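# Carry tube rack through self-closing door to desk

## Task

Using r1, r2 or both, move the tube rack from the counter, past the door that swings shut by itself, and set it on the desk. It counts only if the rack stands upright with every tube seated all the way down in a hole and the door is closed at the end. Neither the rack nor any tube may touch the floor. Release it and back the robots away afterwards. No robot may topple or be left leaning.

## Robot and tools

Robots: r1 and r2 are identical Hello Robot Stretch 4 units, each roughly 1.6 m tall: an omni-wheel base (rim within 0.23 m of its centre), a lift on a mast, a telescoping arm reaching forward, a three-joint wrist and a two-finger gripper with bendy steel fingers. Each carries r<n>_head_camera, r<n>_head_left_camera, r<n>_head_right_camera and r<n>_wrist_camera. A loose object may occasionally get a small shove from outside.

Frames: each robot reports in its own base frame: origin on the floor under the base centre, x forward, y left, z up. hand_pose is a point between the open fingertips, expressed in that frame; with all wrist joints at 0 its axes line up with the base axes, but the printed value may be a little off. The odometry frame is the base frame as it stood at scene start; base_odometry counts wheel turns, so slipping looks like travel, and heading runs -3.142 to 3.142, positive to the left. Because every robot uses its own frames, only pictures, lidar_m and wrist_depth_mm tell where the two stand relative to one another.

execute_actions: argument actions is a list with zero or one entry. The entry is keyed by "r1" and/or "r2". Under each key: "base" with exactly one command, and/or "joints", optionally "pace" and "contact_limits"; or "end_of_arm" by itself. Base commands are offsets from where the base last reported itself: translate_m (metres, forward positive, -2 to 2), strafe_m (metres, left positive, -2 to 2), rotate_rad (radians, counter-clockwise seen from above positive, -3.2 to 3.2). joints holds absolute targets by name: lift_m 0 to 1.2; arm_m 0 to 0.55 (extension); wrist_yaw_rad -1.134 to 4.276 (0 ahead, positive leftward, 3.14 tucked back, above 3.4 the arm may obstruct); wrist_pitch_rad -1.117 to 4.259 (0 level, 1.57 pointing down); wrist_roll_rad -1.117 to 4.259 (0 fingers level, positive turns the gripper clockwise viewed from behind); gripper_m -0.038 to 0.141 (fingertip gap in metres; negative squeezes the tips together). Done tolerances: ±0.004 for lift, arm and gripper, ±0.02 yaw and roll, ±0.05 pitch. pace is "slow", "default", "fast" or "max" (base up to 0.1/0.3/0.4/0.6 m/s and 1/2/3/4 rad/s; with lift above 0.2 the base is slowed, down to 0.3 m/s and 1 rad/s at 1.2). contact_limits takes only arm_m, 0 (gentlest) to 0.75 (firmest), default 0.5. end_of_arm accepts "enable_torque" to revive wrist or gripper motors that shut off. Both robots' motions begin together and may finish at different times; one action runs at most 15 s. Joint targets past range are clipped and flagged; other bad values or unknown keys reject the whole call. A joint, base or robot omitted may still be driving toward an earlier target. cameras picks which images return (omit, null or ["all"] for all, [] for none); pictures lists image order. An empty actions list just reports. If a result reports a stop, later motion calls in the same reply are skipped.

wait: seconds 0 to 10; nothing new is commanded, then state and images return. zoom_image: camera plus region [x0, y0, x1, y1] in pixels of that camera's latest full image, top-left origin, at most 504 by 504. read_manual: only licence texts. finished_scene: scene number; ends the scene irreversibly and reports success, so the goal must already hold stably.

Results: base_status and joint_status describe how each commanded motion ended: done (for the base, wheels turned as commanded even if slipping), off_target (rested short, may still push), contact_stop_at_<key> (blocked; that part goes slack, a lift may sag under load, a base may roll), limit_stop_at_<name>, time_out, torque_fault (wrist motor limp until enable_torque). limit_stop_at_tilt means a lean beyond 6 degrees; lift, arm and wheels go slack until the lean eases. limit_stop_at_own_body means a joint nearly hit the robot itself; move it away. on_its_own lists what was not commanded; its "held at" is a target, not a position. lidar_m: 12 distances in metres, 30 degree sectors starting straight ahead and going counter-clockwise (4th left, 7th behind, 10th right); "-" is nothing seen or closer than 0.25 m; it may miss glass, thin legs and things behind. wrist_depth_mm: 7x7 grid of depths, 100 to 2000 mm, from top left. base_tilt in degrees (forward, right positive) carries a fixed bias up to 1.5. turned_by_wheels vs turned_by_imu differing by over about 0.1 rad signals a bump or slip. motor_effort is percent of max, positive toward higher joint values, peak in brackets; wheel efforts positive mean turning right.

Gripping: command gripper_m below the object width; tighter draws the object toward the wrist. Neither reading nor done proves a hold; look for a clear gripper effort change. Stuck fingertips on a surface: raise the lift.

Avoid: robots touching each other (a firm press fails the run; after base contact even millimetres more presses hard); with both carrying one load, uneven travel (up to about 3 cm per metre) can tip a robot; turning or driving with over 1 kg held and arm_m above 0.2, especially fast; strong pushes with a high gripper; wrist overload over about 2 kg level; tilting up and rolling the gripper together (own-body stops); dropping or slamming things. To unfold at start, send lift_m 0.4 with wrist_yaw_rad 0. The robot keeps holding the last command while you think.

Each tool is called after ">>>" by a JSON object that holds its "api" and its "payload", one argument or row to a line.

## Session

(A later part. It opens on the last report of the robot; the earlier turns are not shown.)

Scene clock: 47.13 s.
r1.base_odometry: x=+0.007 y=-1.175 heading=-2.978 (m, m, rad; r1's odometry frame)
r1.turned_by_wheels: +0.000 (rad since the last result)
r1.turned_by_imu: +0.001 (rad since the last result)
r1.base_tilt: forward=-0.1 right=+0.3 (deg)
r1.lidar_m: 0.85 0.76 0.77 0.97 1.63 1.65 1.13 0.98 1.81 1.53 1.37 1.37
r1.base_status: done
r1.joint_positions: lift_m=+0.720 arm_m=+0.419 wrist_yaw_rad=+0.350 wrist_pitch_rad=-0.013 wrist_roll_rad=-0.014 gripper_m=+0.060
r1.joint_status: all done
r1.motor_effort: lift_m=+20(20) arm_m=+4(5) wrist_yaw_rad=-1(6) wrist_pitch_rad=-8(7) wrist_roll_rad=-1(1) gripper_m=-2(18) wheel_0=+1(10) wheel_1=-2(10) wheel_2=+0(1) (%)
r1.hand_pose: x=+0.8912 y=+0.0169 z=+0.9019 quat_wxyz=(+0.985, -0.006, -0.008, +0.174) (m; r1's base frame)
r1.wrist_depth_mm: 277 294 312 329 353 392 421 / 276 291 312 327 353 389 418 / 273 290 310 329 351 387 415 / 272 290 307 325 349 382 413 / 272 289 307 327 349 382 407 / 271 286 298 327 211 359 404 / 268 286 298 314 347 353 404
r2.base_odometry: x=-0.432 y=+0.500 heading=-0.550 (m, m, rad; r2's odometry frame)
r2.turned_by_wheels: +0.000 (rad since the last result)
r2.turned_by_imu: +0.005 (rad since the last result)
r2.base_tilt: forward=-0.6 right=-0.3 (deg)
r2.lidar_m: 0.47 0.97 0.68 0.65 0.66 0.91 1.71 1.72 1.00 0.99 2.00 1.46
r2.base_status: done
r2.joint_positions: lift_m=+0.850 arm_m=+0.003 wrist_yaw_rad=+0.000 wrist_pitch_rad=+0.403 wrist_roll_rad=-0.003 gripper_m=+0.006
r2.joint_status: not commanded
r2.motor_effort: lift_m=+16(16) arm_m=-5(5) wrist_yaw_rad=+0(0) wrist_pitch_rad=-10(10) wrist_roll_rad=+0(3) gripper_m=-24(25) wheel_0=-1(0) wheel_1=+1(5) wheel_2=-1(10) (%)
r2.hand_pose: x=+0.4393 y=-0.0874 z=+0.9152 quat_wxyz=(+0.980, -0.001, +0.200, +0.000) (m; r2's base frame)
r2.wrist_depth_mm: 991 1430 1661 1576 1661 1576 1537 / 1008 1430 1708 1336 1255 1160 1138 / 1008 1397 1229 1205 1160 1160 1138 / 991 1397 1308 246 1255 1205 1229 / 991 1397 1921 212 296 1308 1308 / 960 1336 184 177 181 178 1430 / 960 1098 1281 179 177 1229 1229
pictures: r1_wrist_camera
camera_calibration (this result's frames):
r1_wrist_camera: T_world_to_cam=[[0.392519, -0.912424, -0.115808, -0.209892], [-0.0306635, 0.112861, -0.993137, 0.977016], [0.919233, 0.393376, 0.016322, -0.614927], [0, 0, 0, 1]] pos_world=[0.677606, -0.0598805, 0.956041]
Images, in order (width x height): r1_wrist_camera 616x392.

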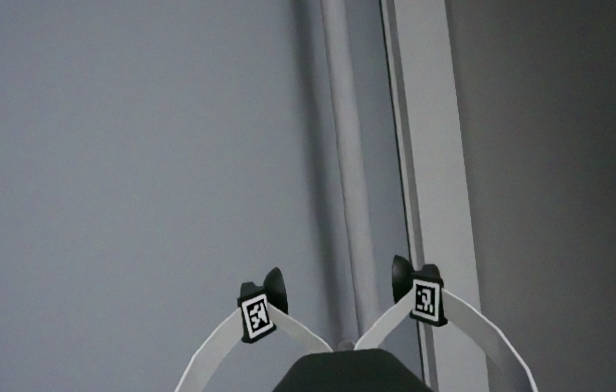

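>>> {"api": "execute_actions", "payload": {
  "actions": [
    {"r1":{"base":{"strafe_m":0.011},"joints":{"arm_m":0.502,"gripper_m":0.045},"contact_limits":{"arm_m":0.25}},"r2":{"base":{"translate_m":-0.2},"pace":"fast"}}
  ],
  "cameras": ["r1_wrist_camera"]
}}

Scene clock: 49.70 s.
r1.base_odometry: x=+0.009 y=-1.186 heading=-2.978 (m, m, rad; r1's odometry frame)
r1.turned_by_wheels: +0.000 (rad since the last result)
r1.turned_by_imu: +0.000 (rad since the last result)
r1.base_tilt: forward=-0.1 right=+0.3 (deg)
r1.lidar_m: 0.86 0.74 0.77 0.95 1.61 1.60 1.13 0.95 1.07 1.56 1.38 1.36
r1.base_status: done
r1.joint_positions: lift_m=+0.720 arm_m=+0.501 wrist_yaw_rad=+0.350 wrist_pitch_rad=-0.013 wrist_roll_rad=-0.014 gripper_m=+0.045
r1.joint_status: all done
r1.motor_effort: lift_m=+20(20) arm_m=+4(4) wrist_yaw_rad=-1(0) wrist_pitch_rad=-8(8) wrist_roll_rad=-2(1) gripper_m=-7(1) wheel_0=-2(9) wheel_1=-1(6) wheel_2=-1(0) (%)
r1.contact_limits: arm_m 0.25
r1.hand_pose: x=+0.9731 y=+0.0168 z=+0.9019 quat_wxyz=(+0.985, -0.006, -0.008, +0.174) (m; r1's base frame)
r1.wrist_depth_mm: 216 229 244 255 273 304 329 / 215 228 243 253 273 301 325 / 213 227 242 251 271 300 322 / 212 225 241 250 271 297 320 / 212 224 239 249 267 282 320 / 211 224 234 194 191 281 317 / 210 222 231 246 272 271 315
r2.base_odometry: x=-0.603 y=+0.605 heading=-0.549 (m, m, rad; r2's odometry frame)
r2.turned_by_wheels: +0.000 (rad since the last result)
r2.turned_by_imu: +0.002 (rad since the last result)
r2.base_tilt: forward=-0.6 right=-0.3 (deg)
r2.lidar_m: 0.47 0.97 0.67 0.64 0.66 0.91 1.48 1.55 1.73 0.96 2.02 1.66
r2.base_status: done
r2.joint_positions: lift_m=+0.850 arm_m=+0.003 wrist_yaw_rad=+0.000 wrist_pitch_rad=+0.403 wrist_roll_rad=-0.003 gripper_m=+0.006
r2.joint_status: not commanded
r2.motor_effort: lift_m=+16(16) arm_m=-5(4) wrist_yaw_rad=+1(0) wrist_pitch_rad=-10(10) wrist_roll_rad=+0(1) gripper_m=-24(23) wheel_0=+1(3) wheel_1=+0(3) wheel_2=+0(8) (%)
r2.hand_pose: x=+0.4393 y=-0.0874 z=+0.9152 quat_wxyz=(+0.980, -0.001, +0.200, +0.000) (m; r2's base frame)
r2.wrist_depth_mm: 991 1397 1863 1808 1808 1808 1756 / 991 1430 1921 1397 1336 1281 1281 / 1008 1397 1921 1397 1366 1366 1366 / 991 1397 1921 243 1430 1499 1397 / 960 1430 1863 223 294 1537 1499 / 976 1366 183 177 181 178 1464 / 960 1098 1281 179 178 1229 1229
pictures: r1_wrist_camera
camera_calibration (this result's frames):
r1_wrist_camera: T_world_to_cam=[[0.392388, -0.91248, -0.115808, -0.241977], [-0.0306447, 0.112867, -0.993137, 0.979517], [0.919289, 0.393244, 0.0163249, -0.690313], [0, 0, 0, 1]] pos_world=[0.759563, -0.0598932, 0.956041]
Images, in order (width x height): r1_wrist_camera 616x392.

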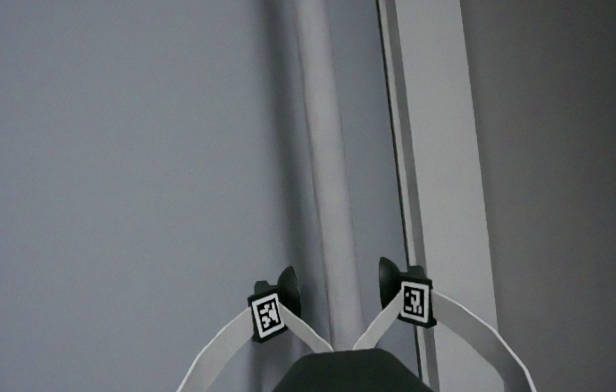

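>>> {"api": "execute_actions", "payload": {
  "actions": [
    {"r1":{"joints":{"arm_m":0.508,"gripper_m":-0.038},"contact_limits":{"arm_m":0.3}},"r2":{"base":{"translate_m":-0.42},"pace":"fast"}}
  ],
  "cameras": ["r1_wrist_camera"]
}}

Scene clock: 52.77 s.
r1.base_odometry: x=+0.009 y=-1.186 heading=-2.977 (m, m, rad; r1's odometry frame)
r1.turned_by_wheels: +0.001 (rad since the last result)
r1.turned_by_imu: +0.002 (rad since the last result)
r1.base_tilt: forward=+0.0 right=+0.3 (deg)
r1.lidar_m: 0.85 0.74 0.78 0.95 1.61 1.64 2.02 1.00 1.03 1.51 1.38 1.36
r1.base_status: not commanded
r1.joint_positions: lift_m=+0.720 arm_m=+0.509 wrist_yaw_rad=+0.353 wrist_pitch_rad=-0.013 wrist_roll_rad=-0.014 gripper_m=-0.037
r1.joint_status: all done
r1.motor_effort: lift_m=+20(20) arm_m=-8(9) wrist_yaw_rad=-8(11) wrist_pitch_rad=-8(8) wrist_roll_rad=-2(2) gripper_m=-27(34) wheel_0=-3(3) wheel_1=-4(4) wheel_2=+13(14) (%)
r1.contact_limits: arm_m 0.3
r1.hand_pose: x=+0.9812 y=+0.0177 z=+0.9019 quat_wxyz=(+0.984, -0.006, -0.008, +0.176) (m; r1's base frame)
r1.wrist_depth_mm: 207 218 234 242 260 291 314 / 205 216 232 239 259 289 312 / 204 216 230 238 260 289 312 / 202 215 229 237 257 271 306 / 202 214 229 236 258 268 306 / 202 213 225 179 178 260 303 / 200 212 163 233 260 260 303
r2.base_odometry: x=-0.961 y=+0.824 heading=-0.549 (m, m, rad; r2's odometry frame)
r2.turned_by_wheels: +0.000 (rad since the last result)
r2.turned_by_imu: +0.004 (rad since the last result)
r2.base_tilt: forward=-0.6 right=-0.3 (deg)
r2.lidar_m: 0.46 0.91 0.68 0.63 0.65 0.89 1.07 1.12 1.48 1.04 1.03 2.09
r2.base_status: done
r2.joint_positions: lift_m=+0.850 arm_m=+0.003 wrist_yaw_rad=+0.000 wrist_pitch_rad=+0.403 wrist_roll_rad=-0.003 gripper_m=+0.006
r2.joint_status: not commanded
r2.motor_effort: lift_m=+16(16) arm_m=-5(5) wrist_yaw_rad=+1(1) wrist_pitch_rad=-11(10) wrist_roll_rad=-3(1) gripper_m=-24(24) wheel_0=+0(5) wheel_1=+0(6) wheel_2=+0(10) (%)
r2.hand_pose: x=+0.4393 y=-0.0874 z=+0.9152 quat_wxyz=(+0.980, -0.001, +0.200, +0.000) (m; r2's base frame)
r2.wrist_depth_mm: 960 1366 - - - - - / 960 1397 - 1808 1756 1756 1661 / 976 1366 - 1808 1808 1808 1756 / 960 1397 - 245 1863 1863 1863 / 946 1366 1983 212 296 1983 1863 / 931 1281 184 178 182 178 1464 / 917 1078 1308 179 178 1205 1229
pictures: r1_wrist_camera
camera_calibration (this result's frames):
r1_wrist_camera: T_world_to_cam=[[0.395219, -0.911257, -0.115814, -0.247077], [-0.031068, 0.112746, -0.993138, 0.980054], [0.918061, 0.396105, 0.0162483, -0.696855], [0, 0, 0, 1]] pos_world=[0.767854, -0.0596192, 0.956037]
Images, in order (width x height): r1_wrist_camera 616x392.

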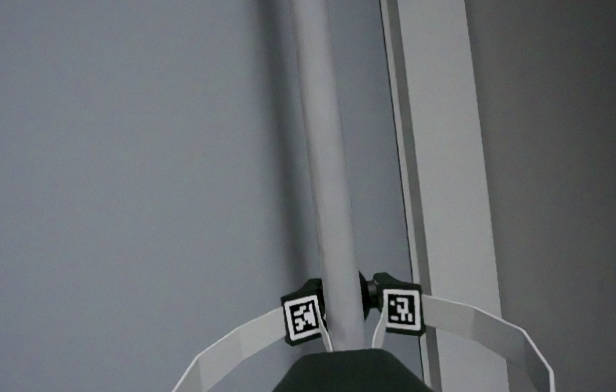

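>>> {"api": "execute_actions", "payload": {
  "actions": [
    {"r1":{"base":{"strafe_m":-0.112},"joints":{"arm_m":0.338},"pace":"slow"},"r2":{"base":{"rotate_rad":-1.62},"pace":"slow"}}
  ],
  "cameras": ["r1_wrist_camera","r2_head_camera"]
}}

Scene clock: 56.40 s.
r1.base_odometry: x=-0.010 y=-1.076 heading=-2.976 (m, m, rad; r1's odometry frame)
r1.turned_by_wheels: +0.001 (rad since the last result)
r1.turned_by_imu: +0.017 (rad since the last result)
r1.base_tilt: forward=-0.1 right=+0.3 (deg)
r1.lidar_m: 0.73 0.71 0.75 1.04 1.72 1.73 1.94 1.00 0.68 1.43 1.30 1.32
r1.base_status: done
r1.joint_positions: lift_m=+0.720 arm_m=+0.340 wrist_yaw_rad=+0.353 wrist_pitch_rad=-0.013 wrist_roll_rad=-0.013 gripper_m=-0.037
r1.joint_status: all done
r1.motor_effort: lift_m=+20(20) arm_m=-13(18) wrist_yaw_rad=-11(65) wrist_pitch_rad=-9(9) wrist_roll_rad=-3(3) gripper_m=-26(31) wheel_0=+1(19) wheel_1=-2(11) wheel_2=+14(25) (%)
r1.hand_pose: x=+0.8121 y=+0.0178 z=+0.9018 quat_wxyz=(+0.984, -0.005, -0.008, +0.176) (m; r1's base frame)
r1.wrist_depth_mm: 236 239 242 244 250 517 549 / 235 238 242 245 251 508 549 / 235 238 242 244 249 504 544 / 234 238 242 244 249 504 539 / 235 238 241 243 249 504 539 / 234 236 240 181 179 484 530 / 234 236 159 178 249 484 530
r2.base_odometry: x=-0.961 y=+0.824 heading=-2.169 (m, m, rad; r2's odometry frame)
r2.turned_by_wheels: -1.620 (rad since the last result)
r2.turned_by_imu: -1.584 (rad since the last result)
r2.base_tilt: forward=-0.6 right=-0.3 (deg)
r2.lidar_m: 0.46 0.94 2.10 2.01 0.98 0.68 0.62 0.66 0.86 1.08 1.08 1.40
r2.base_status: done
r2.joint_positions: lift_m=+0.850 arm_m=+0.003 wrist_yaw_rad=+0.000 wrist_pitch_rad=+0.403 wrist_roll_rad=-0.003 gripper_m=+0.006
r2.joint_status: not commanded
r2.motor_effort: lift_m=+16(16) arm_m=-5(5) wrist_yaw_rad=+1(1) wrist_pitch_rad=-11(9) wrist_roll_rad=-1(1) gripper_m=-25(23) wheel_0=+1(1) wheel_1=+2(5) wheel_2=+0(7) (%)
r2.hand_pose: x=+0.4393 y=-0.0875 z=+0.9152 quat_wxyz=(+0.980, -0.001, +0.200, +0.000) (m; r2's base frame)
r2.wrist_depth_mm: 1576 715 1499 1430 1537 1618 1430 / 1576 683 1499 1499 1618 1708 1430 / 1756 768 1708 1618 1756 1756 1397 / 1808 1808 1863 245 1808 1863 1499 / 1921 1921 1863 211 296 1863 1499 / 1661 1661 183 177 182 178 1430 / 1397 1008 976 180 178 1229 1182
pictures: r1_wrist_camera, r2_head_camera
camera_calibration (this result's frames):
r1_wrist_camera: T_world_to_cam=[[0.395354, -0.911121, -0.116418, -0.179766], [-0.0317597, 0.113108, -0.993075, 0.975148], [0.91798, 0.396314, 0.015781, -0.541151], [0, 0, 0, 1]] pos_world=[0.598808, -0.0596206, 0.956007]
Images, in order (width x height): r1_wrist_camera 616x392, r2_head_camera 420x560.

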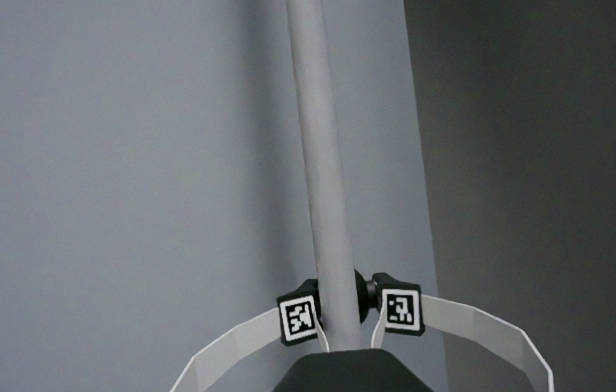

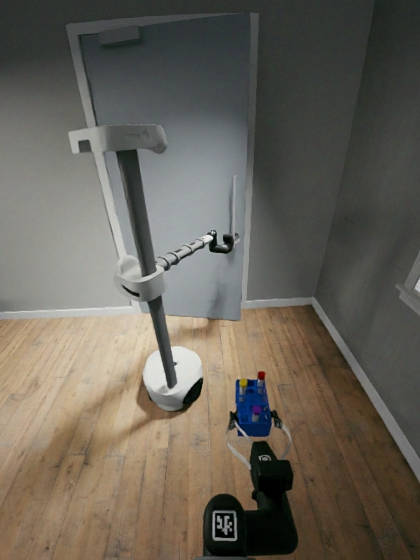

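>>> {"api": "execute_actions", "payload": {
  "actions": [
    {"r1":{"base":{"translate_m":-0.11},"joints":{"wrist_yaw_rad":0.28},"pace":"slow"}}
  ],
  "cameras": ["r1_wrist_camera"]
}}

Scene clock: 60.17 s.
r1.base_odometry: x=+0.098 y=-1.058 heading=-2.978 (m, m, rad; r1's odometry frame)
r1.turned_by_wheels: -0.001 (rad since the last result)
r1.turned_by_imu: -0.020 (rad since the last result)
r1.base_tilt: forward=+0.0 right=+0.3 (deg)
r1.lidar_m: 0.74 0.73 0.82 1.14 1.62 1.65 1.86 1.64 0.69 0.65 1.35 1.41
r1.base_status: done
r1.joint_positions: lift_m=+0.720 arm_m=+0.340 wrist_yaw_rad=+0.273 wrist_pitch_rad=-0.013 wrist_roll_rad=-0.013 gripper_m=-0.037
r1.joint_status: all done
r1.on_its_own: wrist_yaw_rad is at rest, and its effort (+19) is outside its rest range (-13 to +13)
r1.motor_effort: lift_m=+20(20) arm_m=-10(13) wrist_yaw_rad=+19(50) wrist_pitch_rad=-10(9) wrist_roll_rad=-3(3) gripper_m=-26(28) wheel_0=-15(17) wheel_1=-8(15) wheel_2=+7(26) (%)
r1.hand_pose: x=+0.8121 y=-0.0063 z=+0.9017 quat_wxyz=(+0.991, -0.006, -0.007, +0.136) (m; r1's base frame)
r1.wrist_depth_mm: 236 240 242 245 249 707 809 / 236 239 242 243 248 699 798 / 236 240 242 243 248 691 788 / 235 239 241 243 248 691 778 / 235 239 241 244 246 691 768 / 236 238 241 180 177 647 750 / 236 238 239 179 247 654 759
r2.base_odometry: x=-0.961 y=+0.824 heading=-2.169 (m, m, rad; r2's odometry frame)
r2.turned_by_wheels: +0.000 (rad since the last result)
r2.turned_by_imu: +0.001 (rad since the last result)
r2.base_tilt: forward=-0.6 right=-0.3 (deg)
r2.lidar_m: 0.46 0.87 2.13 2.01 0.99 0.67 0.62 0.66 0.86 1.07 1.09 1.43
r2.base_status: not commanded
r2.joint_positions: lift_m=+0.850 arm_m=+0.003 wrist_yaw_rad=+0.000 wrist_pitch_rad=+0.403 wrist_roll_rad=-0.003 gripper_m=+0.006
r2.joint_status: not commanded
r2.motor_effort: lift_m=+16(16) arm_m=-5(5) wrist_yaw_rad=+2(2) wrist_pitch_rad=-10(10) wrist_roll_rad=-2(0) gripper_m=-23(24) wheel_0=+0(1) wheel_1=+2(2) wheel_2=+0(0) (%)
r2.hand_pose: x=+0.4393 y=-0.0875 z=+0.9152 quat_wxyz=(+0.980, -0.001, +0.200, +0.000) (m; r2's base frame)
r2.wrist_depth_mm: 597 1537 1430 1336 1576 1576 1464 / 597 820 1499 1336 1661 1708 1464 / 621 1708 1576 1464 1756 1756 1430 / 1863 1863 1756 245 1863 1863 1464 / 1983 1921 1863 211 294 1863 1430 / 1661 1576 185 177 182 178 1430 / 1397 866 1025 179 178 1205 1205
pictures: r1_wrist_camera
camera_calibration (this result's frames):
r1_wrist_camera: T_world_to_cam=[[0.321352, -0.939775, -0.116428, -0.141801], [-0.0227871, 0.115239, -0.993076, 0.970553], [0.946686, 0.32178, 0.0156175, -0.555299], [0, 0, 0, 1]] pos_world=[0.593378, -0.0664227, 0.955997]
Images, in order (width x height): r1_wrist_camera 616x392.

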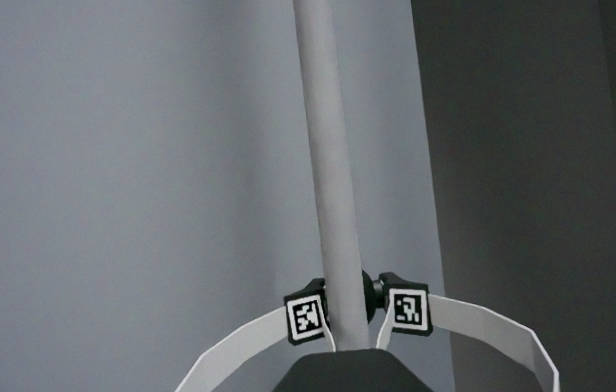

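>>> {"api": "execute_actions", "payload": {
  "actions": [
    {"r1":{"base":{"translate_m":-0.17},"joints":{"wrist_yaw_rad":0.19,"arm_m":0.3},"pace":"slow"}}
  ],
  "cameras": ["r1_wrist_camera"]
}}

Scene clock: 63.67 s.
r1.base_odometry: x=+0.265 y=-1.030 heading=-2.980 (m, m, rad; r1's odometry frame)
r1.turned_by_wheels: -0.002 (rad since the last result)
r1.turned_by_imu: -0.038 (rad since the last result)
r1.base_tilt: forward=+0.0 right=+0.4 (deg)
r1.lidar_m: 0.69 0.74 0.88 1.20 1.53 1.55 1.74 1.53 0.81 0.64 1.48 1.49
r1.base_status: done
r1.joint_positions: lift_m=+0.720 arm_m=+0.302 wrist_yaw_rad=+0.179 wrist_pitch_rad=-0.013 wrist_roll_rad=-0.013 gripper_m=-0.037
r1.joint_status: all done
r1.on_its_own: wrist_yaw_rad is at rest, and its effort (+30) is outside its rest range (-13 to +13)
r1.motor_effort: lift_m=+20(20) arm_m=-11(16) wrist_yaw_rad=+30(41) wrist_pitch_rad=-10(9) wrist_roll_rad=-3(3) gripper_m=-26(30) wheel_0=-21(21) wheel_1=-9(13) wheel_2=+2(25) (%)
r1.hand_pose: x=+0.7723 y=-0.0345 z=+0.9017 quat_wxyz=(+0.996, -0.006, -0.007, +0.090) (m; r1's base frame)
r1.wrist_depth_mm: 252 249 248 244 243 1098 960 / 252 249 248 245 243 1098 991 / 253 250 247 246 244 1118 991 / 252 250 248 246 244 1118 1008 / 252 250 248 245 243 1060 1042 / 252 250 248 181 177 242 1042 / 253 250 246 178 243 1008 1008
r2.base_odometry: x=-0.961 y=+0.824 heading=-2.169 (m, m, rad; r2's odometry frame)
r2.turned_by_wheels: +0.000 (rad since the last result)
r2.turned_by_imu: +0.001 (rad since the last result)
r2.base_tilt: forward=-0.6 right=-0.3 (deg)
r2.lidar_m: 0.46 0.82 2.11 2.02 1.00 0.67 0.62 0.65 0.85 1.06 1.09 1.42
r2.base_status: not commanded
r2.joint_positions: lift_m=+0.850 arm_m=+0.003 wrist_yaw_rad=+0.000 wrist_pitch_rad=+0.403 wrist_roll_rad=-0.003 gripper_m=+0.006
r2.joint_status: not commanded
r2.motor_effort: lift_m=+15(16) arm_m=-5(5) wrist_yaw_rad=+0(0) wrist_pitch_rad=-10(10) wrist_roll_rad=-3(2) gripper_m=-25(23) wheel_0=+0(1) wheel_1=+2(2) wheel_2=+0(0) (%)
r2.hand_pose: x=+0.4393 y=-0.0875 z=+0.9152 quat_wxyz=(+0.980, -0.001, +0.200, +0.000) (m; r2's base frame)
r2.wrist_depth_mm: 1537 1576 1308 1160 1537 1576 1430 / 1618 1499 1281 1205 1661 1661 1430 / 1756 1708 1499 1281 1756 1756 1397 / 1863 1863 1661 246 1808 1863 1464 / 1921 1983 1756 212 296 1863 1430 / 683 1661 184 177 182 179 1464 / 723 891 1281 179 178 1229 1205
pictures: r1_wrist_camera
camera_calibration (this result's frames):
r1_wrist_camera: T_world_to_cam=[[0.231653, -0.965809, -0.116403, -0.0872268], [-0.0119884, 0.116815, -0.993081, 0.964585], [0.972725, 0.231446, 0.0154821, -0.531605], [0, 0, 0, 1]] pos_world=[0.548875, -0.0738844, 0.955988]
Images, in order (width x height): r1_wrist_camera 616x392.

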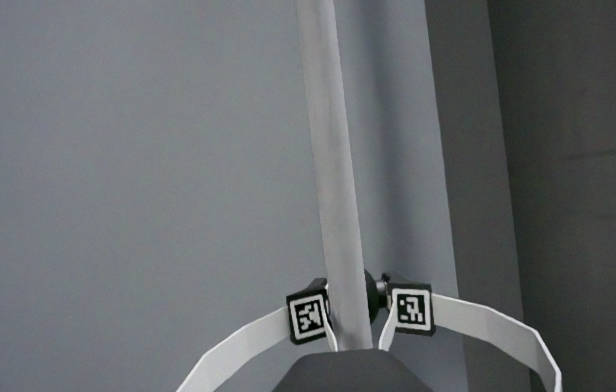

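>>> {"api": "execute_actions", "payload": {
  "actions": [
    {"r1":{"base":{"translate_m":-0.36},"joints":{"wrist_yaw_rad":0.12}}}
  ],
  "cameras": ["r1_wrist_camera","r2_head_camera","r2_head_left_camera"]
}}

Scene clock: 67.13 s.
r1.base_odometry: x=+0.620 y=-0.972 heading=-2.977 (m, m, rad; r1's odometry frame)
r1.turned_by_wheels: +0.003 (rad since the last result)
r1.turned_by_imu: -0.010 (rad since the last result)
r1.base_tilt: forward=+0.0 right=+0.3 (deg)
r1.lidar_m: 0.72 0.86 1.26 1.46 1.29 1.29 1.49 1.29 1.29 0.71 0.76 1.72
r1.base_status: done
r1.joint_positions: lift_m=+0.720 arm_m=+0.301 wrist_yaw_rad=+0.145 wrist_pitch_rad=-0.013 wrist_roll_rad=-0.013 gripper_m=-0.037
r1.joint_status: wrist_yaw_rad off_target (ended at +0.145, target +0.120)
r1.on_its_own: wrist_yaw_rad is at rest, and its effort (-72) is outside its rest range (-13 to +13)
r1.motor_effort: lift_m=+20(20) arm_m=-8(11) wrist_yaw_rad=-72(75) wrist_pitch_rad=-9(10) wrist_roll_rad=-3(3) gripper_m=-30(30) wheel_0=+11(21) wheel_1=+2(13) wheel_2=+21(22) (%)
r1.hand_pose: x=+0.7703 y=-0.0449 z=+0.9018 quat_wxyz=(+0.997, -0.006, -0.007, +0.072) (m; r1's base frame)
r1.wrist_depth_mm: 351 307 274 237 224 1397 1182 / 353 310 277 238 226 1366 1182 / 357 315 278 241 228 1397 1229 / 364 317 281 242 229 1366 1229 / 366 319 282 242 230 1397 1255 / 368 320 285 181 178 220 1281 / 373 325 172 178 228 214 1281
r2.base_odometry: x=-0.961 y=+0.824 heading=-2.169 (m, m, rad; r2's odometry frame)
r2.turned_by_wheels: +0.000 (rad since the last result)
r2.turned_by_imu: +0.001 (rad since the last result)
r2.base_tilt: forward=-0.6 right=-0.3 (deg)
r2.lidar_m: 0.47 0.76 0.76 2.00 0.99 0.69 0.63 0.64 0.85 1.09 1.07 1.43
r2.base_status: not commanded
r2.joint_positions: lift_m=+0.850 arm_m=+0.003 wrist_yaw_rad=+0.000 wrist_pitch_rad=+0.403 wrist_roll_rad=-0.003 gripper_m=+0.006
r2.joint_status: not commanded
r2.motor_effort: lift_m=+16(16) arm_m=-5(5) wrist_yaw_rad=+1(1) wrist_pitch_rad=-10(10) wrist_roll_rad=+0(2) gripper_m=-24(26) wheel_0=+1(1) wheel_1=+2(2) wheel_2=+0(0) (%)
r2.hand_pose: x=+0.4393 y=-0.0875 z=+0.9152 quat_wxyz=(+0.980, -0.001, +0.200, +0.000) (m; r2's base frame)
r2.wrist_depth_mm: 1576 1537 960 - 1576 1537 1430 / 1618 1576 931 - 1708 1661 1430 / 1756 809 991 - 1756 1756 1430 / 1863 1808 1182 245 1808 1863 1464 / 1983 1921 1281 212 296 1808 1464 / 1661 1661 184 177 181 179 1430 / 1366 1281 1308 180 178 1229 1205
pictures: r1_wrist_camera, r2_head_camera, r2_head_left_camera
camera_calibration (this result's frames):
r1_wrist_camera: T_world_to_cam=[[0.197947, -0.97328, -0.116376, -0.0711935], [-0.00740117, 0.117238, -0.993076, 0.962407], [0.980185, 0.197438, 0.0160036, -0.535011], [0, 0, 0, 1]] pos_world=[0.545625, -0.0764905, 0.95602]
Images, in order (width x height): r1_wrist_camera 616x392, r2_head_camera 420x560, r2_head_left_camera 420x672.

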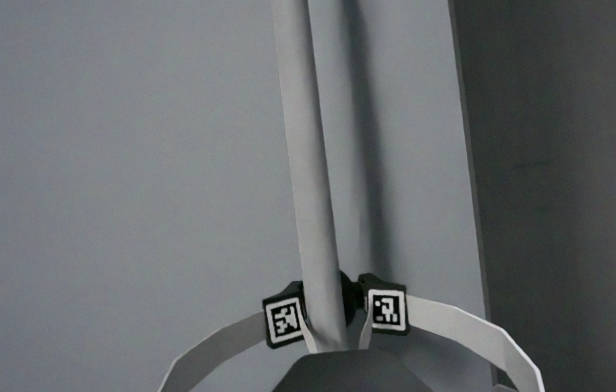

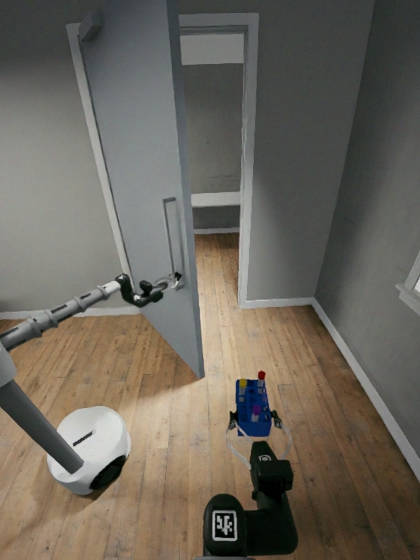

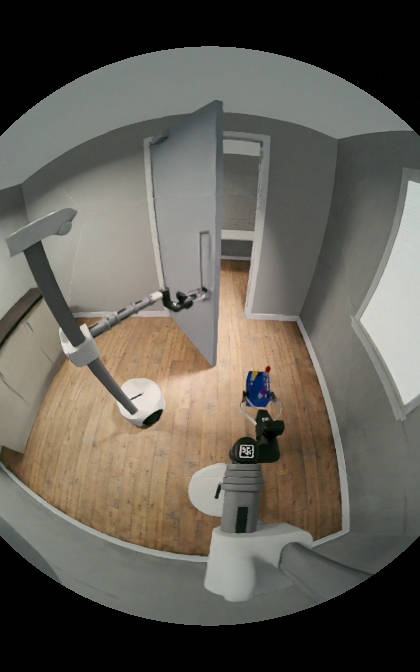

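>>> {"api": "execute_actions", "payload": {
  "actions": [
    {"r1":{"base":{"strafe_m":0.072},"joints":{"arm_m":0.15},"pace":"slow"}}
  ],
  "cameras": ["r1_wrist_camera","r2_head_camera"]
}}

Scene clock: 70.40 s.
r1.base_odometry: x=+0.631 y=-1.043 heading=-2.977 (m, m, rad; r1's odometry frame)
r1.turned_by_wheels: +0.000 (rad since the last result)
r1.turned_by_imu: +0.000 (rad since the last result)
r1.base_tilt: forward=-0.1 right=+0.3 (deg)
r1.lidar_m: 0.54 0.76 1.21 1.40 1.24 1.22 1.47 1.31 1.32 0.80 0.82 1.81
r1.base_status: done
r1.joint_positions: lift_m=+0.720 arm_m=+0.152 wrist_yaw_rad=+0.124 wrist_pitch_rad=-0.013 wrist_roll_rad=-0.014 gripper_m=-0.037
r1.joint_status: all done
r1.on_its_own: wrist_yaw_rad moved -0.021 to your old target +0.120
r1.motor_effort: lift_m=+20(20) arm_m=-10(19) wrist_yaw_rad=-11(70) wrist_pitch_rad=-9(9) wrist_roll_rad=-2(3) gripper_m=-23(27) wheel_0=-7(19) wheel_1=-3(5) wheel_2=+5(20) (%)
r1.hand_pose: x=+0.6197 y=-0.0512 z=+0.9018 quat_wxyz=(+0.998, -0.006, -0.007, +0.062) (m; r1's base frame)
r1.wrist_depth_mm: 424 349 293 239 222 1397 1281 / 433 353 297 242 225 210 1308 / 445 357 298 244 226 212 1336 / 452 362 304 246 229 210 1366 / 459 366 306 262 229 211 1336 / 462 375 310 181 178 200 1366 / 473 379 160 177 226 208 1366
r2.base_odometry: x=-0.961 y=+0.824 heading=-2.169 (m, m, rad; r2's odometry frame)
r2.turned_by_wheels: +0.000 (rad since the last result)
r2.turned_by_imu: +0.001 (rad since the last result)
r2.base_tilt: forward=-0.6 right=-0.3 (deg)
r2.lidar_m: 0.46 0.86 0.83 2.02 0.98 0.69 0.62 0.66 0.85 1.08 1.08 1.41
r2.base_status: not commanded
r2.joint_positions: lift_m=+0.850 arm_m=+0.003 wrist_yaw_rad=+0.000 wrist_pitch_rad=+0.403 wrist_roll_rad=-0.003 gripper_m=+0.006
r2.joint_status: not commanded
r2.motor_effort: lift_m=+16(16) arm_m=-5(5) wrist_yaw_rad=-1(1) wrist_pitch_rad=-10(10) wrist_roll_rad=-1(2) gripper_m=-24(24) wheel_0=+1(1) wheel_1=+2(2) wheel_2=+0(0) (%)
r2.hand_pose: x=+0.4393 y=-0.0875 z=+0.9152 quat_wxyz=(+0.980, -0.001, +0.200, +0.000) (m; r2's base frame)
r2.wrist_depth_mm: 1576 1138 - - 1576 1576 1397 / 1661 1366 - - 1661 1661 1430 / 723 1118 - - 1756 1756 1430 / 1863 1863 - 245 1863 1921 1464 / 1921 1921 1983 212 297 1808 1464 / 1661 1661 185 177 182 178 1430 / 1397 1281 1281 180 178 1229 1182
pictures: r1_wrist_camera, r2_head_camera
camera_calibration (this result's frames):
r1_wrist_camera: T_world_to_cam=[[0.177458, -0.977247, -0.116174, -0.0351442], [-0.00490471, 0.117168, -0.9931, 0.960498], [0.984116, 0.176803, 0.0159992, -0.389589], [0, 0, 0, 1]] pos_world=[0.394348, -0.0780034, 0.956021]
Images, in order (width x height): r1_wrist_camera 616x392, r2_head_camera 420x560.

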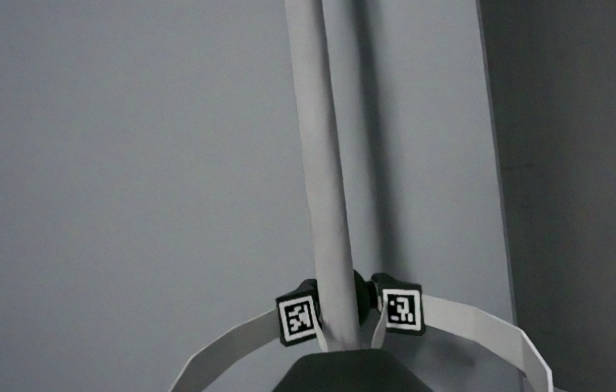

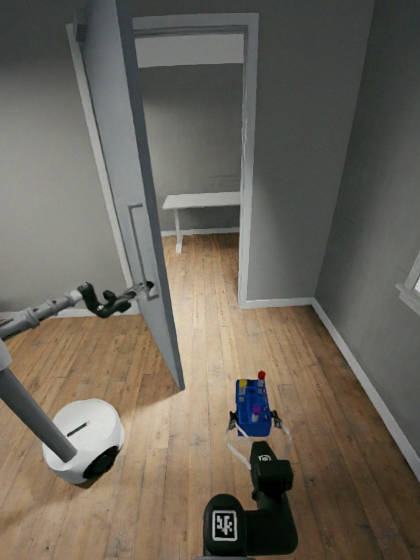

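>>> {"api": "execute_actions", "payload": {
  "actions": [
    {"r1":{"base":{"strafe_m":0.055},"joints":{"arm_m":0.035},"pace":"slow"},"r2":{"base":{"translate_m":0.8},"pace":"fast"}}
  ],
  "cameras": ["r1_wrist_camera","r2_head_camera","r2_head_left_camera"]
}}

Scene clock: 75.07 s.
r1.base_odometry: x=+0.640 y=-1.097 heading=-2.977 (m, m, rad; r1's odometry frame)
r1.turned_by_wheels: +0.000 (rad since the last result)
r1.turned_by_imu: +0.001 (rad since the last result)
r1.base_tilt: forward=+0.0 right=+0.3 (deg)
r1.lidar_m: 0.45 0.65 1.17 1.35 1.19 1.21 1.48 1.36 1.39 1.64 0.63 0.47
r1.base_status: done
r1.joint_positions: lift_m=+0.720 arm_m=+0.037 wrist_yaw_rad=+0.128 wrist_pitch_rad=-0.012 wrist_roll_rad=-0.014 gripper_m=-0.037
r1.joint_status: all done
r1.on_its_own: wrist_yaw_rad is at rest, and its effort (-23) is outside its rest range (-13 to +13)
r1.motor_effort: lift_m=+20(20) arm_m=-10(13) wrist_yaw_rad=-23(51) wrist_pitch_rad=-10(11) wrist_roll_rad=-3(2) gripper_m=-27(27) wheel_0=-3(20) wheel_1=-1(3) wheel_2=+7(7) (%)
r1.hand_pose: x=+0.5050 y=-0.0499 z=+0.9016 quat_wxyz=(+0.998, -0.006, -0.007, +0.064) (m; r1's base frame)
r1.wrist_depth_mm: 574 410 319 240 218 197 1366 / 585 418 322 243 221 198 1397 / 615 427 325 246 224 197 1464 / 640 433 332 249 225 198 615 / 661 445 338 272 228 196 1499 / 661 459 345 180 179 187 1430 / 691 469 315 178 221 200 1430
r2.base_odometry: x=-1.412 y=+0.163 heading=-2.169 (m, m, rad; r2's odometry frame)
r2.turned_by_wheels: +0.000 (rad since the last result)
r2.turned_by_imu: -0.005 (rad since the last result)
r2.base_tilt: forward=-0.6 right=-0.3 (deg)
r2.lidar_m: 0.47 0.72 0.43 0.53 0.70 1.54 1.41 1.47 1.06 0.99 1.01 1.24
r2.base_status: done
r2.joint_positions: lift_m=+0.850 arm_m=+0.003 wrist_yaw_rad=+0.000 wrist_pitch_rad=+0.403 wrist_roll_rad=-0.003 gripper_m=+0.006
r2.joint_status: not commanded
r2.motor_effort: lift_m=+15(16) arm_m=-5(5) wrist_yaw_rad=+2(1) wrist_pitch_rad=-10(10) wrist_roll_rad=-2(1) gripper_m=-23(22) wheel_0=+1(5) wheel_1=+0(6) wheel_2=+0(11) (%)
r2.hand_pose: x=+0.4393 y=-0.0875 z=+0.9152 quat_wxyz=(+0.980, -0.001, +0.200, +0.000) (m; r2's base frame)
r2.wrist_depth_mm: - - - - 854 866 854 / - - - - 931 904 904 / - - - - 931 960 960 / - - - 246 991 1025 1008 / 1138 - - 212 296 1078 1098 / 1008 1661 185 177 181 178 1182 / 960 1205 1281 179 178 1205 1205
pictures: r1_wrist_camera, r2_head_camera, r2_head_left_camera
camera_calibration (this result's frames):
r1_wrist_camera: T_world_to_cam=[[0.18164, -0.976477, -0.116186, -0.0156079], [-0.00605817, 0.117038, -0.993109, 0.960179], [0.983347, 0.181092, 0.015343, -0.27574], [0, 0, 0, 1]] pos_world=[0.2798, -0.0776837, 0.95598]
Images, in order (width x height): r1_wrist_camera 616x392, r2_head_camera 420x560, r2_head_left_camera 420x672.

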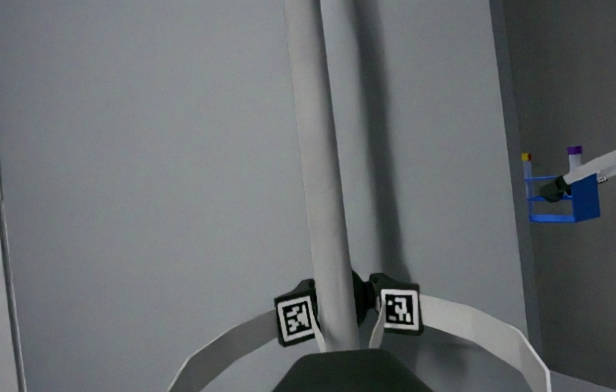

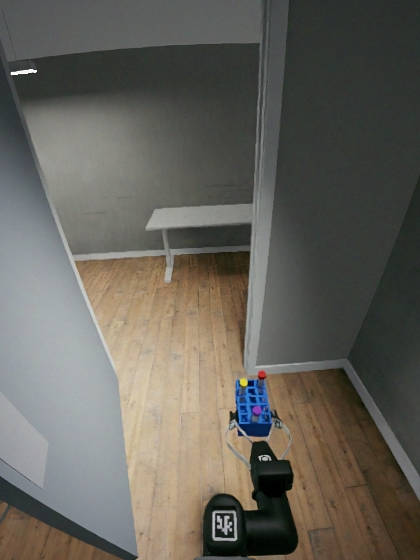

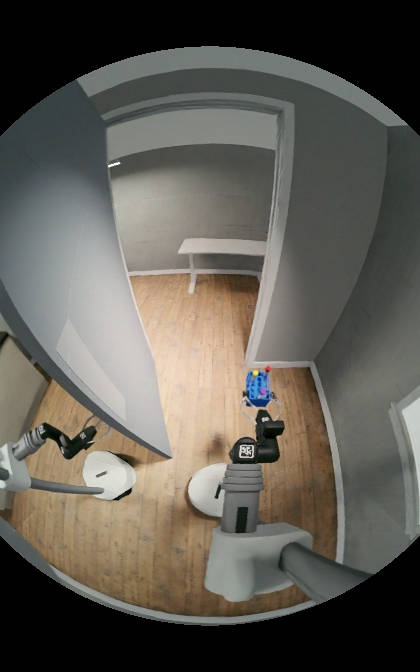

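>>> {"api": "execute_actions", "payload": {
  "actions": [
    {"r2":{"base":{"rotate_rad":0.17}}}
  ],
  "cameras": []
}}

>>> {"api": "execute_actions", "payload": {
  "actions": [
    {"r2":{"base":{"translate_m":0.75},"pace":"fast"}}
  ],
  "cameras": ["r2_head_camera","r2_head_left_camera"]
}}

Scene clock: 76.77 s.
r1.base_odometry: x=+0.640 y=-1.097 heading=-2.977 (m, m, rad; r1's odometry frame)
r1.turned_by_wheels: +0.000 (rad since the last result)
r1.turned_by_imu: +0.000 (rad since the last result)
r1.base_tilt: forward=-0.1 right=+0.3 (deg)
r1.lidar_m: 0.43 0.66 1.20 1.36 1.18 1.20 1.47 1.37 1.37 1.62 0.60 0.47
r1.base_status: not commanded
r1.joint_positions: lift_m=+0.720 arm_m=+0.037 wrist_yaw_rad=+0.128 wrist_pitch_rad=-0.012 wrist_roll_rad=-0.014 gripper_m=-0.037
r1.joint_status: not commanded
r1.on_its_own: wrist_yaw_rad is at rest, and its effort (-21) is outside its rest range (-13 to +13)
r1.motor_effort: lift_m=+20(20) arm_m=-10(10) wrist_yaw_rad=-21(23) wrist_pitch_rad=-10(11) wrist_roll_rad=-2(3) gripper_m=-23(25) wheel_0=-3(3) wheel_1=-1(1) wheel_2=+7(7) (%)
r1.hand_pose: x=+0.5050 y=-0.0499 z=+0.9016 quat_wxyz=(+0.998, -0.006, -0.007, +0.064) (m; r1's base frame)
r1.wrist_depth_mm: 569 413 317 239 219 197 1397 / 580 418 322 243 221 198 1397 / 621 430 329 245 224 196 1397 / 640 436 332 250 227 198 1366 / 654 445 340 271 228 197 1464 / 654 455 343 181 180 187 1464 / 691 469 315 178 221 200 1464
r2.base_odometry: x=-1.412 y=+0.163 heading=-1.999 (m, m, rad; r2's odometry frame)
r2.turned_by_wheels: +0.170 (rad since the last result)
r2.turned_by_imu: +0.167 (rad since the last result)
r2.base_tilt: forward=-0.6 right=-0.3 (deg)
r2.lidar_m: 0.48 0.51 0.44 0.59 1.86 1.45 1.43 1.37 1.01 0.99 1.09 1.20
r2.base_status: done
r2.joint_positions: lift_m=+0.850 arm_m=+0.003 wrist_yaw_rad=+0.000 wrist_pitch_rad=+0.403 wrist_roll_rad=-0.003 gripper_m=+0.006
r2.joint_status: not commanded
r2.motor_effort: lift_m=+16(15) arm_m=-5(5) wrist_yaw_rad=-2(0) wrist_pitch_rad=-10(10) wrist_roll_rad=+0(0) gripper_m=-23(26) wheel_0=-1(9) wheel_1=-1(6) wheel_2=+2(4) (%)
r2.hand_pose: x=+0.4393 y=-0.0874 z=+0.9152 quat_wxyz=(+0.980, -0.001, +0.200, +0.000) (m; r2's base frame)
r2.wrist_depth_mm: 809 - - - - 788 778 / 788 - - - - 842 809 / 768 - - - - 904 854 / 741 - - 246 - 946 917 / 715 1182 - 211 294 991 976 / 683 1078 184 177 181 178 991 / 668 788 1281 180 178 1138 1078
pictures: none
No camera images: the call's "cameras" was empty. Leave "cameras" out to get every camera's image.

Scene clock: 80.10 s.
r1.base_odometry: x=+0.640 y=-1.097 heading=-2.977 (m, m, rad; r1's odometry frame)
r1.turned_by_wheels: +0.000 (rad since the last result)
r1.turned_by_imu: +0.001 (rad since the last result)
r1.base_tilt: forward=-0.1 right=+0.3 (deg)
r1.lidar_m: 0.43 0.66 1.18 1.34 1.21 1.20 1.44 1.36 1.36 1.63 1.84 0.49
r1.base_status: not commanded
r1.joint_positions: lift_m=+0.720 arm_m=+0.037 wrist_yaw_rad=+0.128 wrist_pitch_rad=-0.012 wrist_roll_rad=-0.014 gripper_m=-0.037
r1.joint_status: not commanded
r1.on_its_own: wrist_yaw_rad is at rest, and its effort (-22) is outside its rest range (-13 to +13)
r1.motor_effort: lift_m=+20(20) arm_m=-10(10) wrist_yaw_rad=-22(23) wrist_pitch_rad=-11(10) wrist_roll_rad=-2(2) gripper_m=-23(27) wheel_0=-3(3) wheel_1=-1(1) wheel_2=+7(7) (%)
r1.hand_pose: x=+0.5050 y=-0.0499 z=+0.9016 quat_wxyz=(+0.998, -0.006, -0.007, +0.064) (m; r1's base frame)
r1.wrist_depth_mm: 569 410 315 239 219 197 1397 / 585 418 322 243 220 198 1397 / 621 427 327 246 224 196 1464 / 640 436 332 249 226 198 1464 / 654 445 338 272 229 197 1430 / 661 455 345 180 179 187 1464 / 691 469 315 178 221 200 1499
r2.base_odometry: x=-1.723 y=-0.519 heading=-1.999 (m, m, rad; r2's odometry frame)
r2.turned_by_wheels: +0.000 (rad since the last result)
r2.turned_by_imu: -0.005 (rad since the last result)
r2.base_tilt: forward=-0.6 right=-0.3 (deg)
r2.lidar_m: 0.46 0.90 0.49 0.43 0.42 0.51 2.17 1.37 1.13 1.11 0.56 0.54
r2.base_status: done
r2.joint_positions: lift_m=+0.850 arm_m=+0.003 wrist_yaw_rad=+0.000 wrist_pitch_rad=+0.403 wrist_roll_rad=-0.003 gripper_m=+0.006
r2.joint_status: not commanded
r2.motor_effort: lift_m=+16(16) arm_m=-5(5) wrist_yaw_rad=-1(0) wrist_pitch_rad=-10(10) wrist_roll_rad=-1(1) gripper_m=-24(24) wheel_0=-1(12) wheel_1=-1(4) wheel_2=-1(10) (%)
r2.hand_pose: x=+0.4393 y=-0.0874 z=+0.9152 quat_wxyz=(+0.980, -0.001, +0.200, +0.000) (m; r2's base frame)
r2.wrist_depth_mm: - - - - - - 1921 / - - - - - - 1983 / - - - 1921 1661 - 1661 / - - - 245 - - 1983 / - - - 202 294 1863 1808 / 1708 1661 184 177 182 178 1499 / 1397 1281 1308 179 178 1229 1205
pictures: r2_head_camera, r2_head_left_camera
Images, in order (width x height): r2_head_camera 420x560, r2_head_left_camera 420x672.

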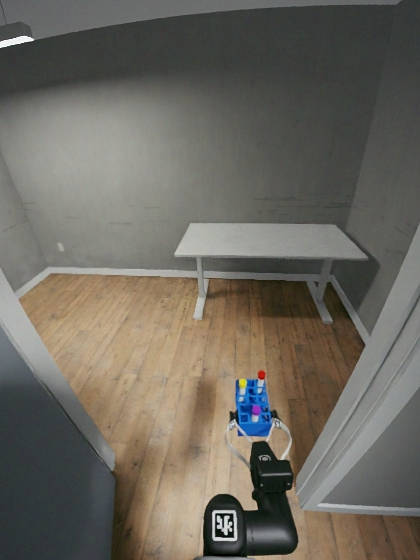

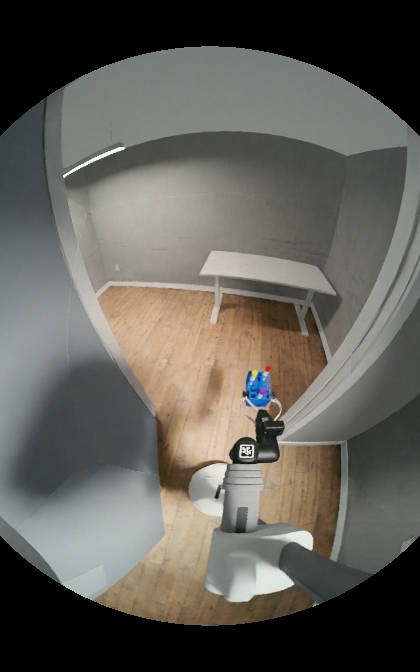

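>>> {"api": "execute_actions", "payload": {
  "actions": [
    {"r1":{"base":{"strafe_m":-0.05},"joints":{"arm_m":0.18,"wrist_yaw_rad":0.14},"pace":"slow"},"r2":{"base":{"translate_m":1.3},"joints":{"arm_m":0.2},"pace":"fast"}}
  ],
  "cameras": ["r2_head_camera","r2_wrist_camera","r1_wrist_camera"]
}}

Scene clock: 85.43 s.
r1.base_odometry: x=+0.632 y=-1.048 heading=-2.979 (m, m, rad; r1's odometry frame)
r1.turned_by_wheels: -0.002 (rad since the last result)
r1.turned_by_imu: +0.000 (rad since the last result)
r1.base_tilt: forward=+0.0 right=+0.4 (deg)
r1.lidar_m: 0.57 0.76 1.23 1.40 1.24 1.25 1.52 1.32 1.36 1.59 1.80 1.78
r1.base_status: done
r1.joint_positions: lift_m=+0.720 arm_m=+0.180 wrist_yaw_rad=+0.127 wrist_pitch_rad=-0.013 wrist_roll_rad=-0.014 gripper_m=-0.037
r1.joint_status: all done
r1.on_its_own: wrist_yaw_rad is at rest, and its effort (+39) is outside its rest range (-13 to +13)
r1.motor_effort: lift_m=+20(20) arm_m=-1(9) wrist_yaw_rad=+39(54) wrist_pitch_rad=-8(10) wrist_roll_rad=-2(2) gripper_m=-24(28) wheel_0=-14(14) wheel_1=-7(7) wheel_2=-2(12) (%)
r1.hand_pose: x=+0.6482 y=-0.0503 z=+0.9019 quat_wxyz=(+0.998, -0.006, -0.007, +0.063) (m; r1's base frame)
r1.wrist_depth_mm: 402 336 290 239 226 211 1255 / 404 342 293 255 228 210 1281 / 415 345 296 258 229 211 1281 / 421 351 298 260 227 210 1308 / 427 351 300 262 227 211 1336 / 433 357 304 183 175 201 1366 / 433 362 162 179 225 211 1281
r2.base_odometry: x=-2.263 y=-1.701 heading=-2.000 (m, m, rad; r2's odometry frame)
r2.turned_by_wheels: +0.000 (rad since the last result)
r2.turned_by_imu: -0.008 (rad since the last result)
r2.base_tilt: forward=-0.6 right=-0.3 (deg)
r2.lidar_m: 0.47 0.52 2.03 2.19 0.93 0.90 1.35 0.86 1.12 1.22 0.66 0.49
r2.base_status: done
r2.joint_positions: lift_m=+0.850 arm_m=+0.199 wrist_yaw_rad=+0.000 wrist_pitch_rad=+0.403 wrist_roll_rad=-0.003 gripper_m=+0.006
r2.joint_status: all done
r2.motor_effort: lift_m=+16(16) arm_m=+5(5) wrist_yaw_rad=+0(2) wrist_pitch_rad=-10(10) wrist_roll_rad=+0(1) gripper_m=-24(25) wheel_0=-1(7) wheel_1=+0(5) wheel_2=+0(10) (%)
r2.hand_pose: x=+0.6355 y=-0.0874 z=+0.9152 quat_wxyz=(+0.980, -0.001, +0.200, +0.000) (m; r2's base frame)
r2.wrist_depth_mm: 854 820 809 788 759 732 715 / 904 878 842 831 798 750 750 / 991 917 917 866 831 809 788 / 1042 991 931 244 788 820 788 / 1138 676 668 236 296 609 585 / 549 525 184 177 182 178 462 / 442 407 404 180 178 387 -
pictures: r1_wrist_camera, r2_head_camera, r2_wrist_camera
camera_calibration (this result's frames):
r1_wrist_camera: T_world_to_cam=[[0.180421, -0.976722, -0.116027, -0.0413569], [-0.00499109, 0.117052, -0.993113, 0.960668], [0.983577, 0.179758, 0.0162437, -0.417563], [0, 0, 0, 1]] pos_world=[0.422961, -0.0777818, 0.956036]
r2_wrist_camera: T_world_to_cam=[[0.0447704, -0.996602, -0.0691311, -0.035513], [-0.35637, 0.0487152, -0.933074, 1.15045], [0.933272, 0.0664103, -0.352978, -0.039665], [0, 0, 0, 1]] pos_world=[0.448595, -0.0888027, 1.057]
Images, in order (width x height): r1_wrist_camera 616x392, r2_head_camera 420x560, r2_wrist_camera 616x392.

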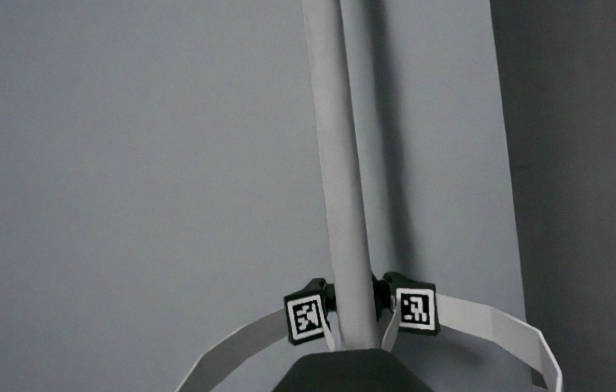

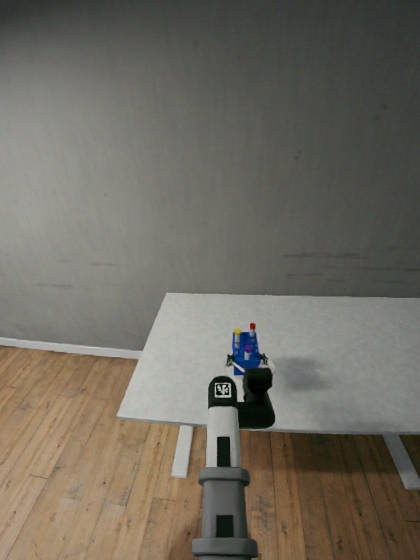

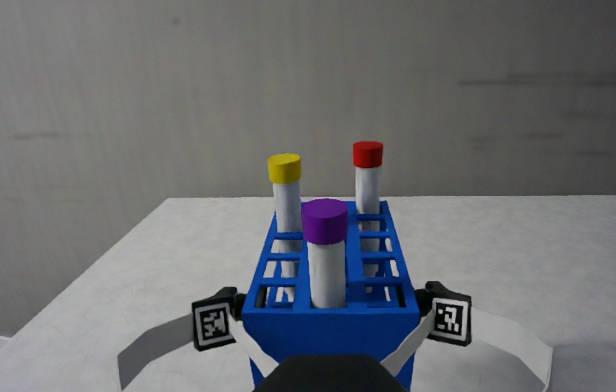

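>>> {"api": "execute_actions", "payload": {
  "actions": [
    {"r1":{"base":{"strafe_m":-0.062},"joints":{"arm_m":0.34},"pace":"slow"},"r2":{"joints":{"arm_m":0.27,"lift_m":0.72}}}
  ],
  "cameras": ["r2_wrist_camera"]
}}

Scene clock: 88.90 s.
r1.base_odometry: x=+0.621 y=-0.987 heading=-2.979 (m, m, rad; r1's odometry frame)
r1.turned_by_wheels: +0.000 (rad since the last result)
r1.turned_by_imu: +0.001 (rad since the last result)
r1.base_tilt: forward=+0.0 right=+0.4 (deg)
r1.lidar_m: 0.75 0.87 1.26 1.46 1.27 1.30 1.50 1.30 1.31 1.56 1.75 1.74
r1.base_status: done
r1.joint_positions: lift_m=+0.720 arm_m=+0.340 wrist_yaw_rad=+0.140 wrist_pitch_rad=-0.014 wrist_roll_rad=-0.014 gripper_m=-0.037
r1.joint_status: all done
r1.motor_effort: lift_m=+20(20) arm_m=-3(3) wrist_yaw_rad=+0(41) wrist_pitch_rad=-6(8) wrist_roll_rad=-2(2) gripper_m=-26(30) wheel_0=-6(16) wheel_1=-5(12) wheel_2=+6(13) (%)
r1.hand_pose: x=+0.8092 y=-0.0463 z=+0.9020 quat_wxyz=(+0.998, -0.006, -0.007, +0.070) (m; r1's base frame)
r1.wrist_depth_mm: 327 297 271 240 229 1308 1118 / 329 298 272 241 230 1308 1160 / 336 300 274 242 232 1308 1182 / 336 301 274 253 233 1308 1229 / 340 304 276 253 234 224 1229 / 338 306 277 179 179 221 1205 / 340 309 158 253 230 222 1229
r2.base_odometry: x=-2.263 y=-1.701 heading=-2.000 (m, m, rad; r2's odometry frame)
r2.turned_by_wheels: +0.000 (rad since the last result)
r2.turned_by_imu: +0.001 (rad since the last result)
r2.base_tilt: forward=-0.6 right=-0.3 (deg)
r2.lidar_m: 0.46 0.51 2.00 2.17 0.93 0.91 1.21 0.85 1.13 1.21 0.62 0.50
r2.base_status: not commanded
r2.joint_positions: lift_m=+0.720 arm_m=+0.269 wrist_yaw_rad=+0.000 wrist_pitch_rad=+0.403 wrist_roll_rad=-0.003 gripper_m=+0.006
r2.joint_status: all done
r2.motor_effort: lift_m=+15(13) arm_m=+5(6) wrist_yaw_rad=+0(1) wrist_pitch_rad=-10(11) wrist_roll_rad=-1(2) gripper_m=-22(25) wheel_0=-1(1) wheel_1=-1(1) wheel_2=+0(0) (%)
r2.hand_pose: x=+0.7054 y=-0.0874 z=+0.7853 quat_wxyz=(+0.980, -0.001, +0.200, +0.000) (m; r2's base frame)
r2.wrist_depth_mm: 788 759 732 715 699 661 647 / 831 809 788 750 723 699 676 / 891 854 809 778 741 723 699 / 917 574 554 246 480 496 484 / 421 415 402 212 296 373 359 / 320 320 185 178 182 178 286 / 270 249 248 180 178 236 -
pictures: r2_wrist_camera
camera_calibration (this result's frames):
r2_wrist_camera: T_world_to_cam=[[0.0446389, -0.996608, -0.0691312, -0.0475699], [-0.356364, 0.0487622, -0.933074, 1.05412], [0.93328, 0.0662872, -0.352978, -0.150813], [0, 0, 0, 1]] pos_world=[0.518526, -0.0888131, 0.927053]
Images, in order (width x height): r2_wrist_camera 616x392.

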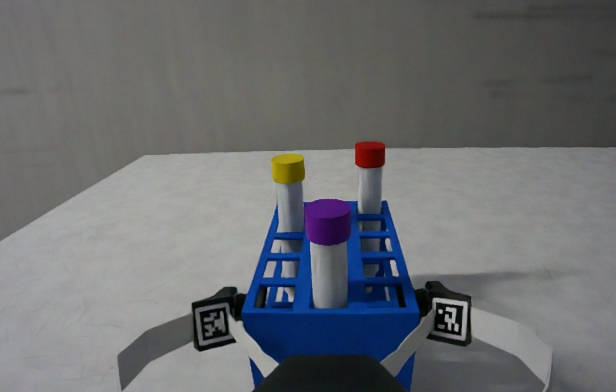

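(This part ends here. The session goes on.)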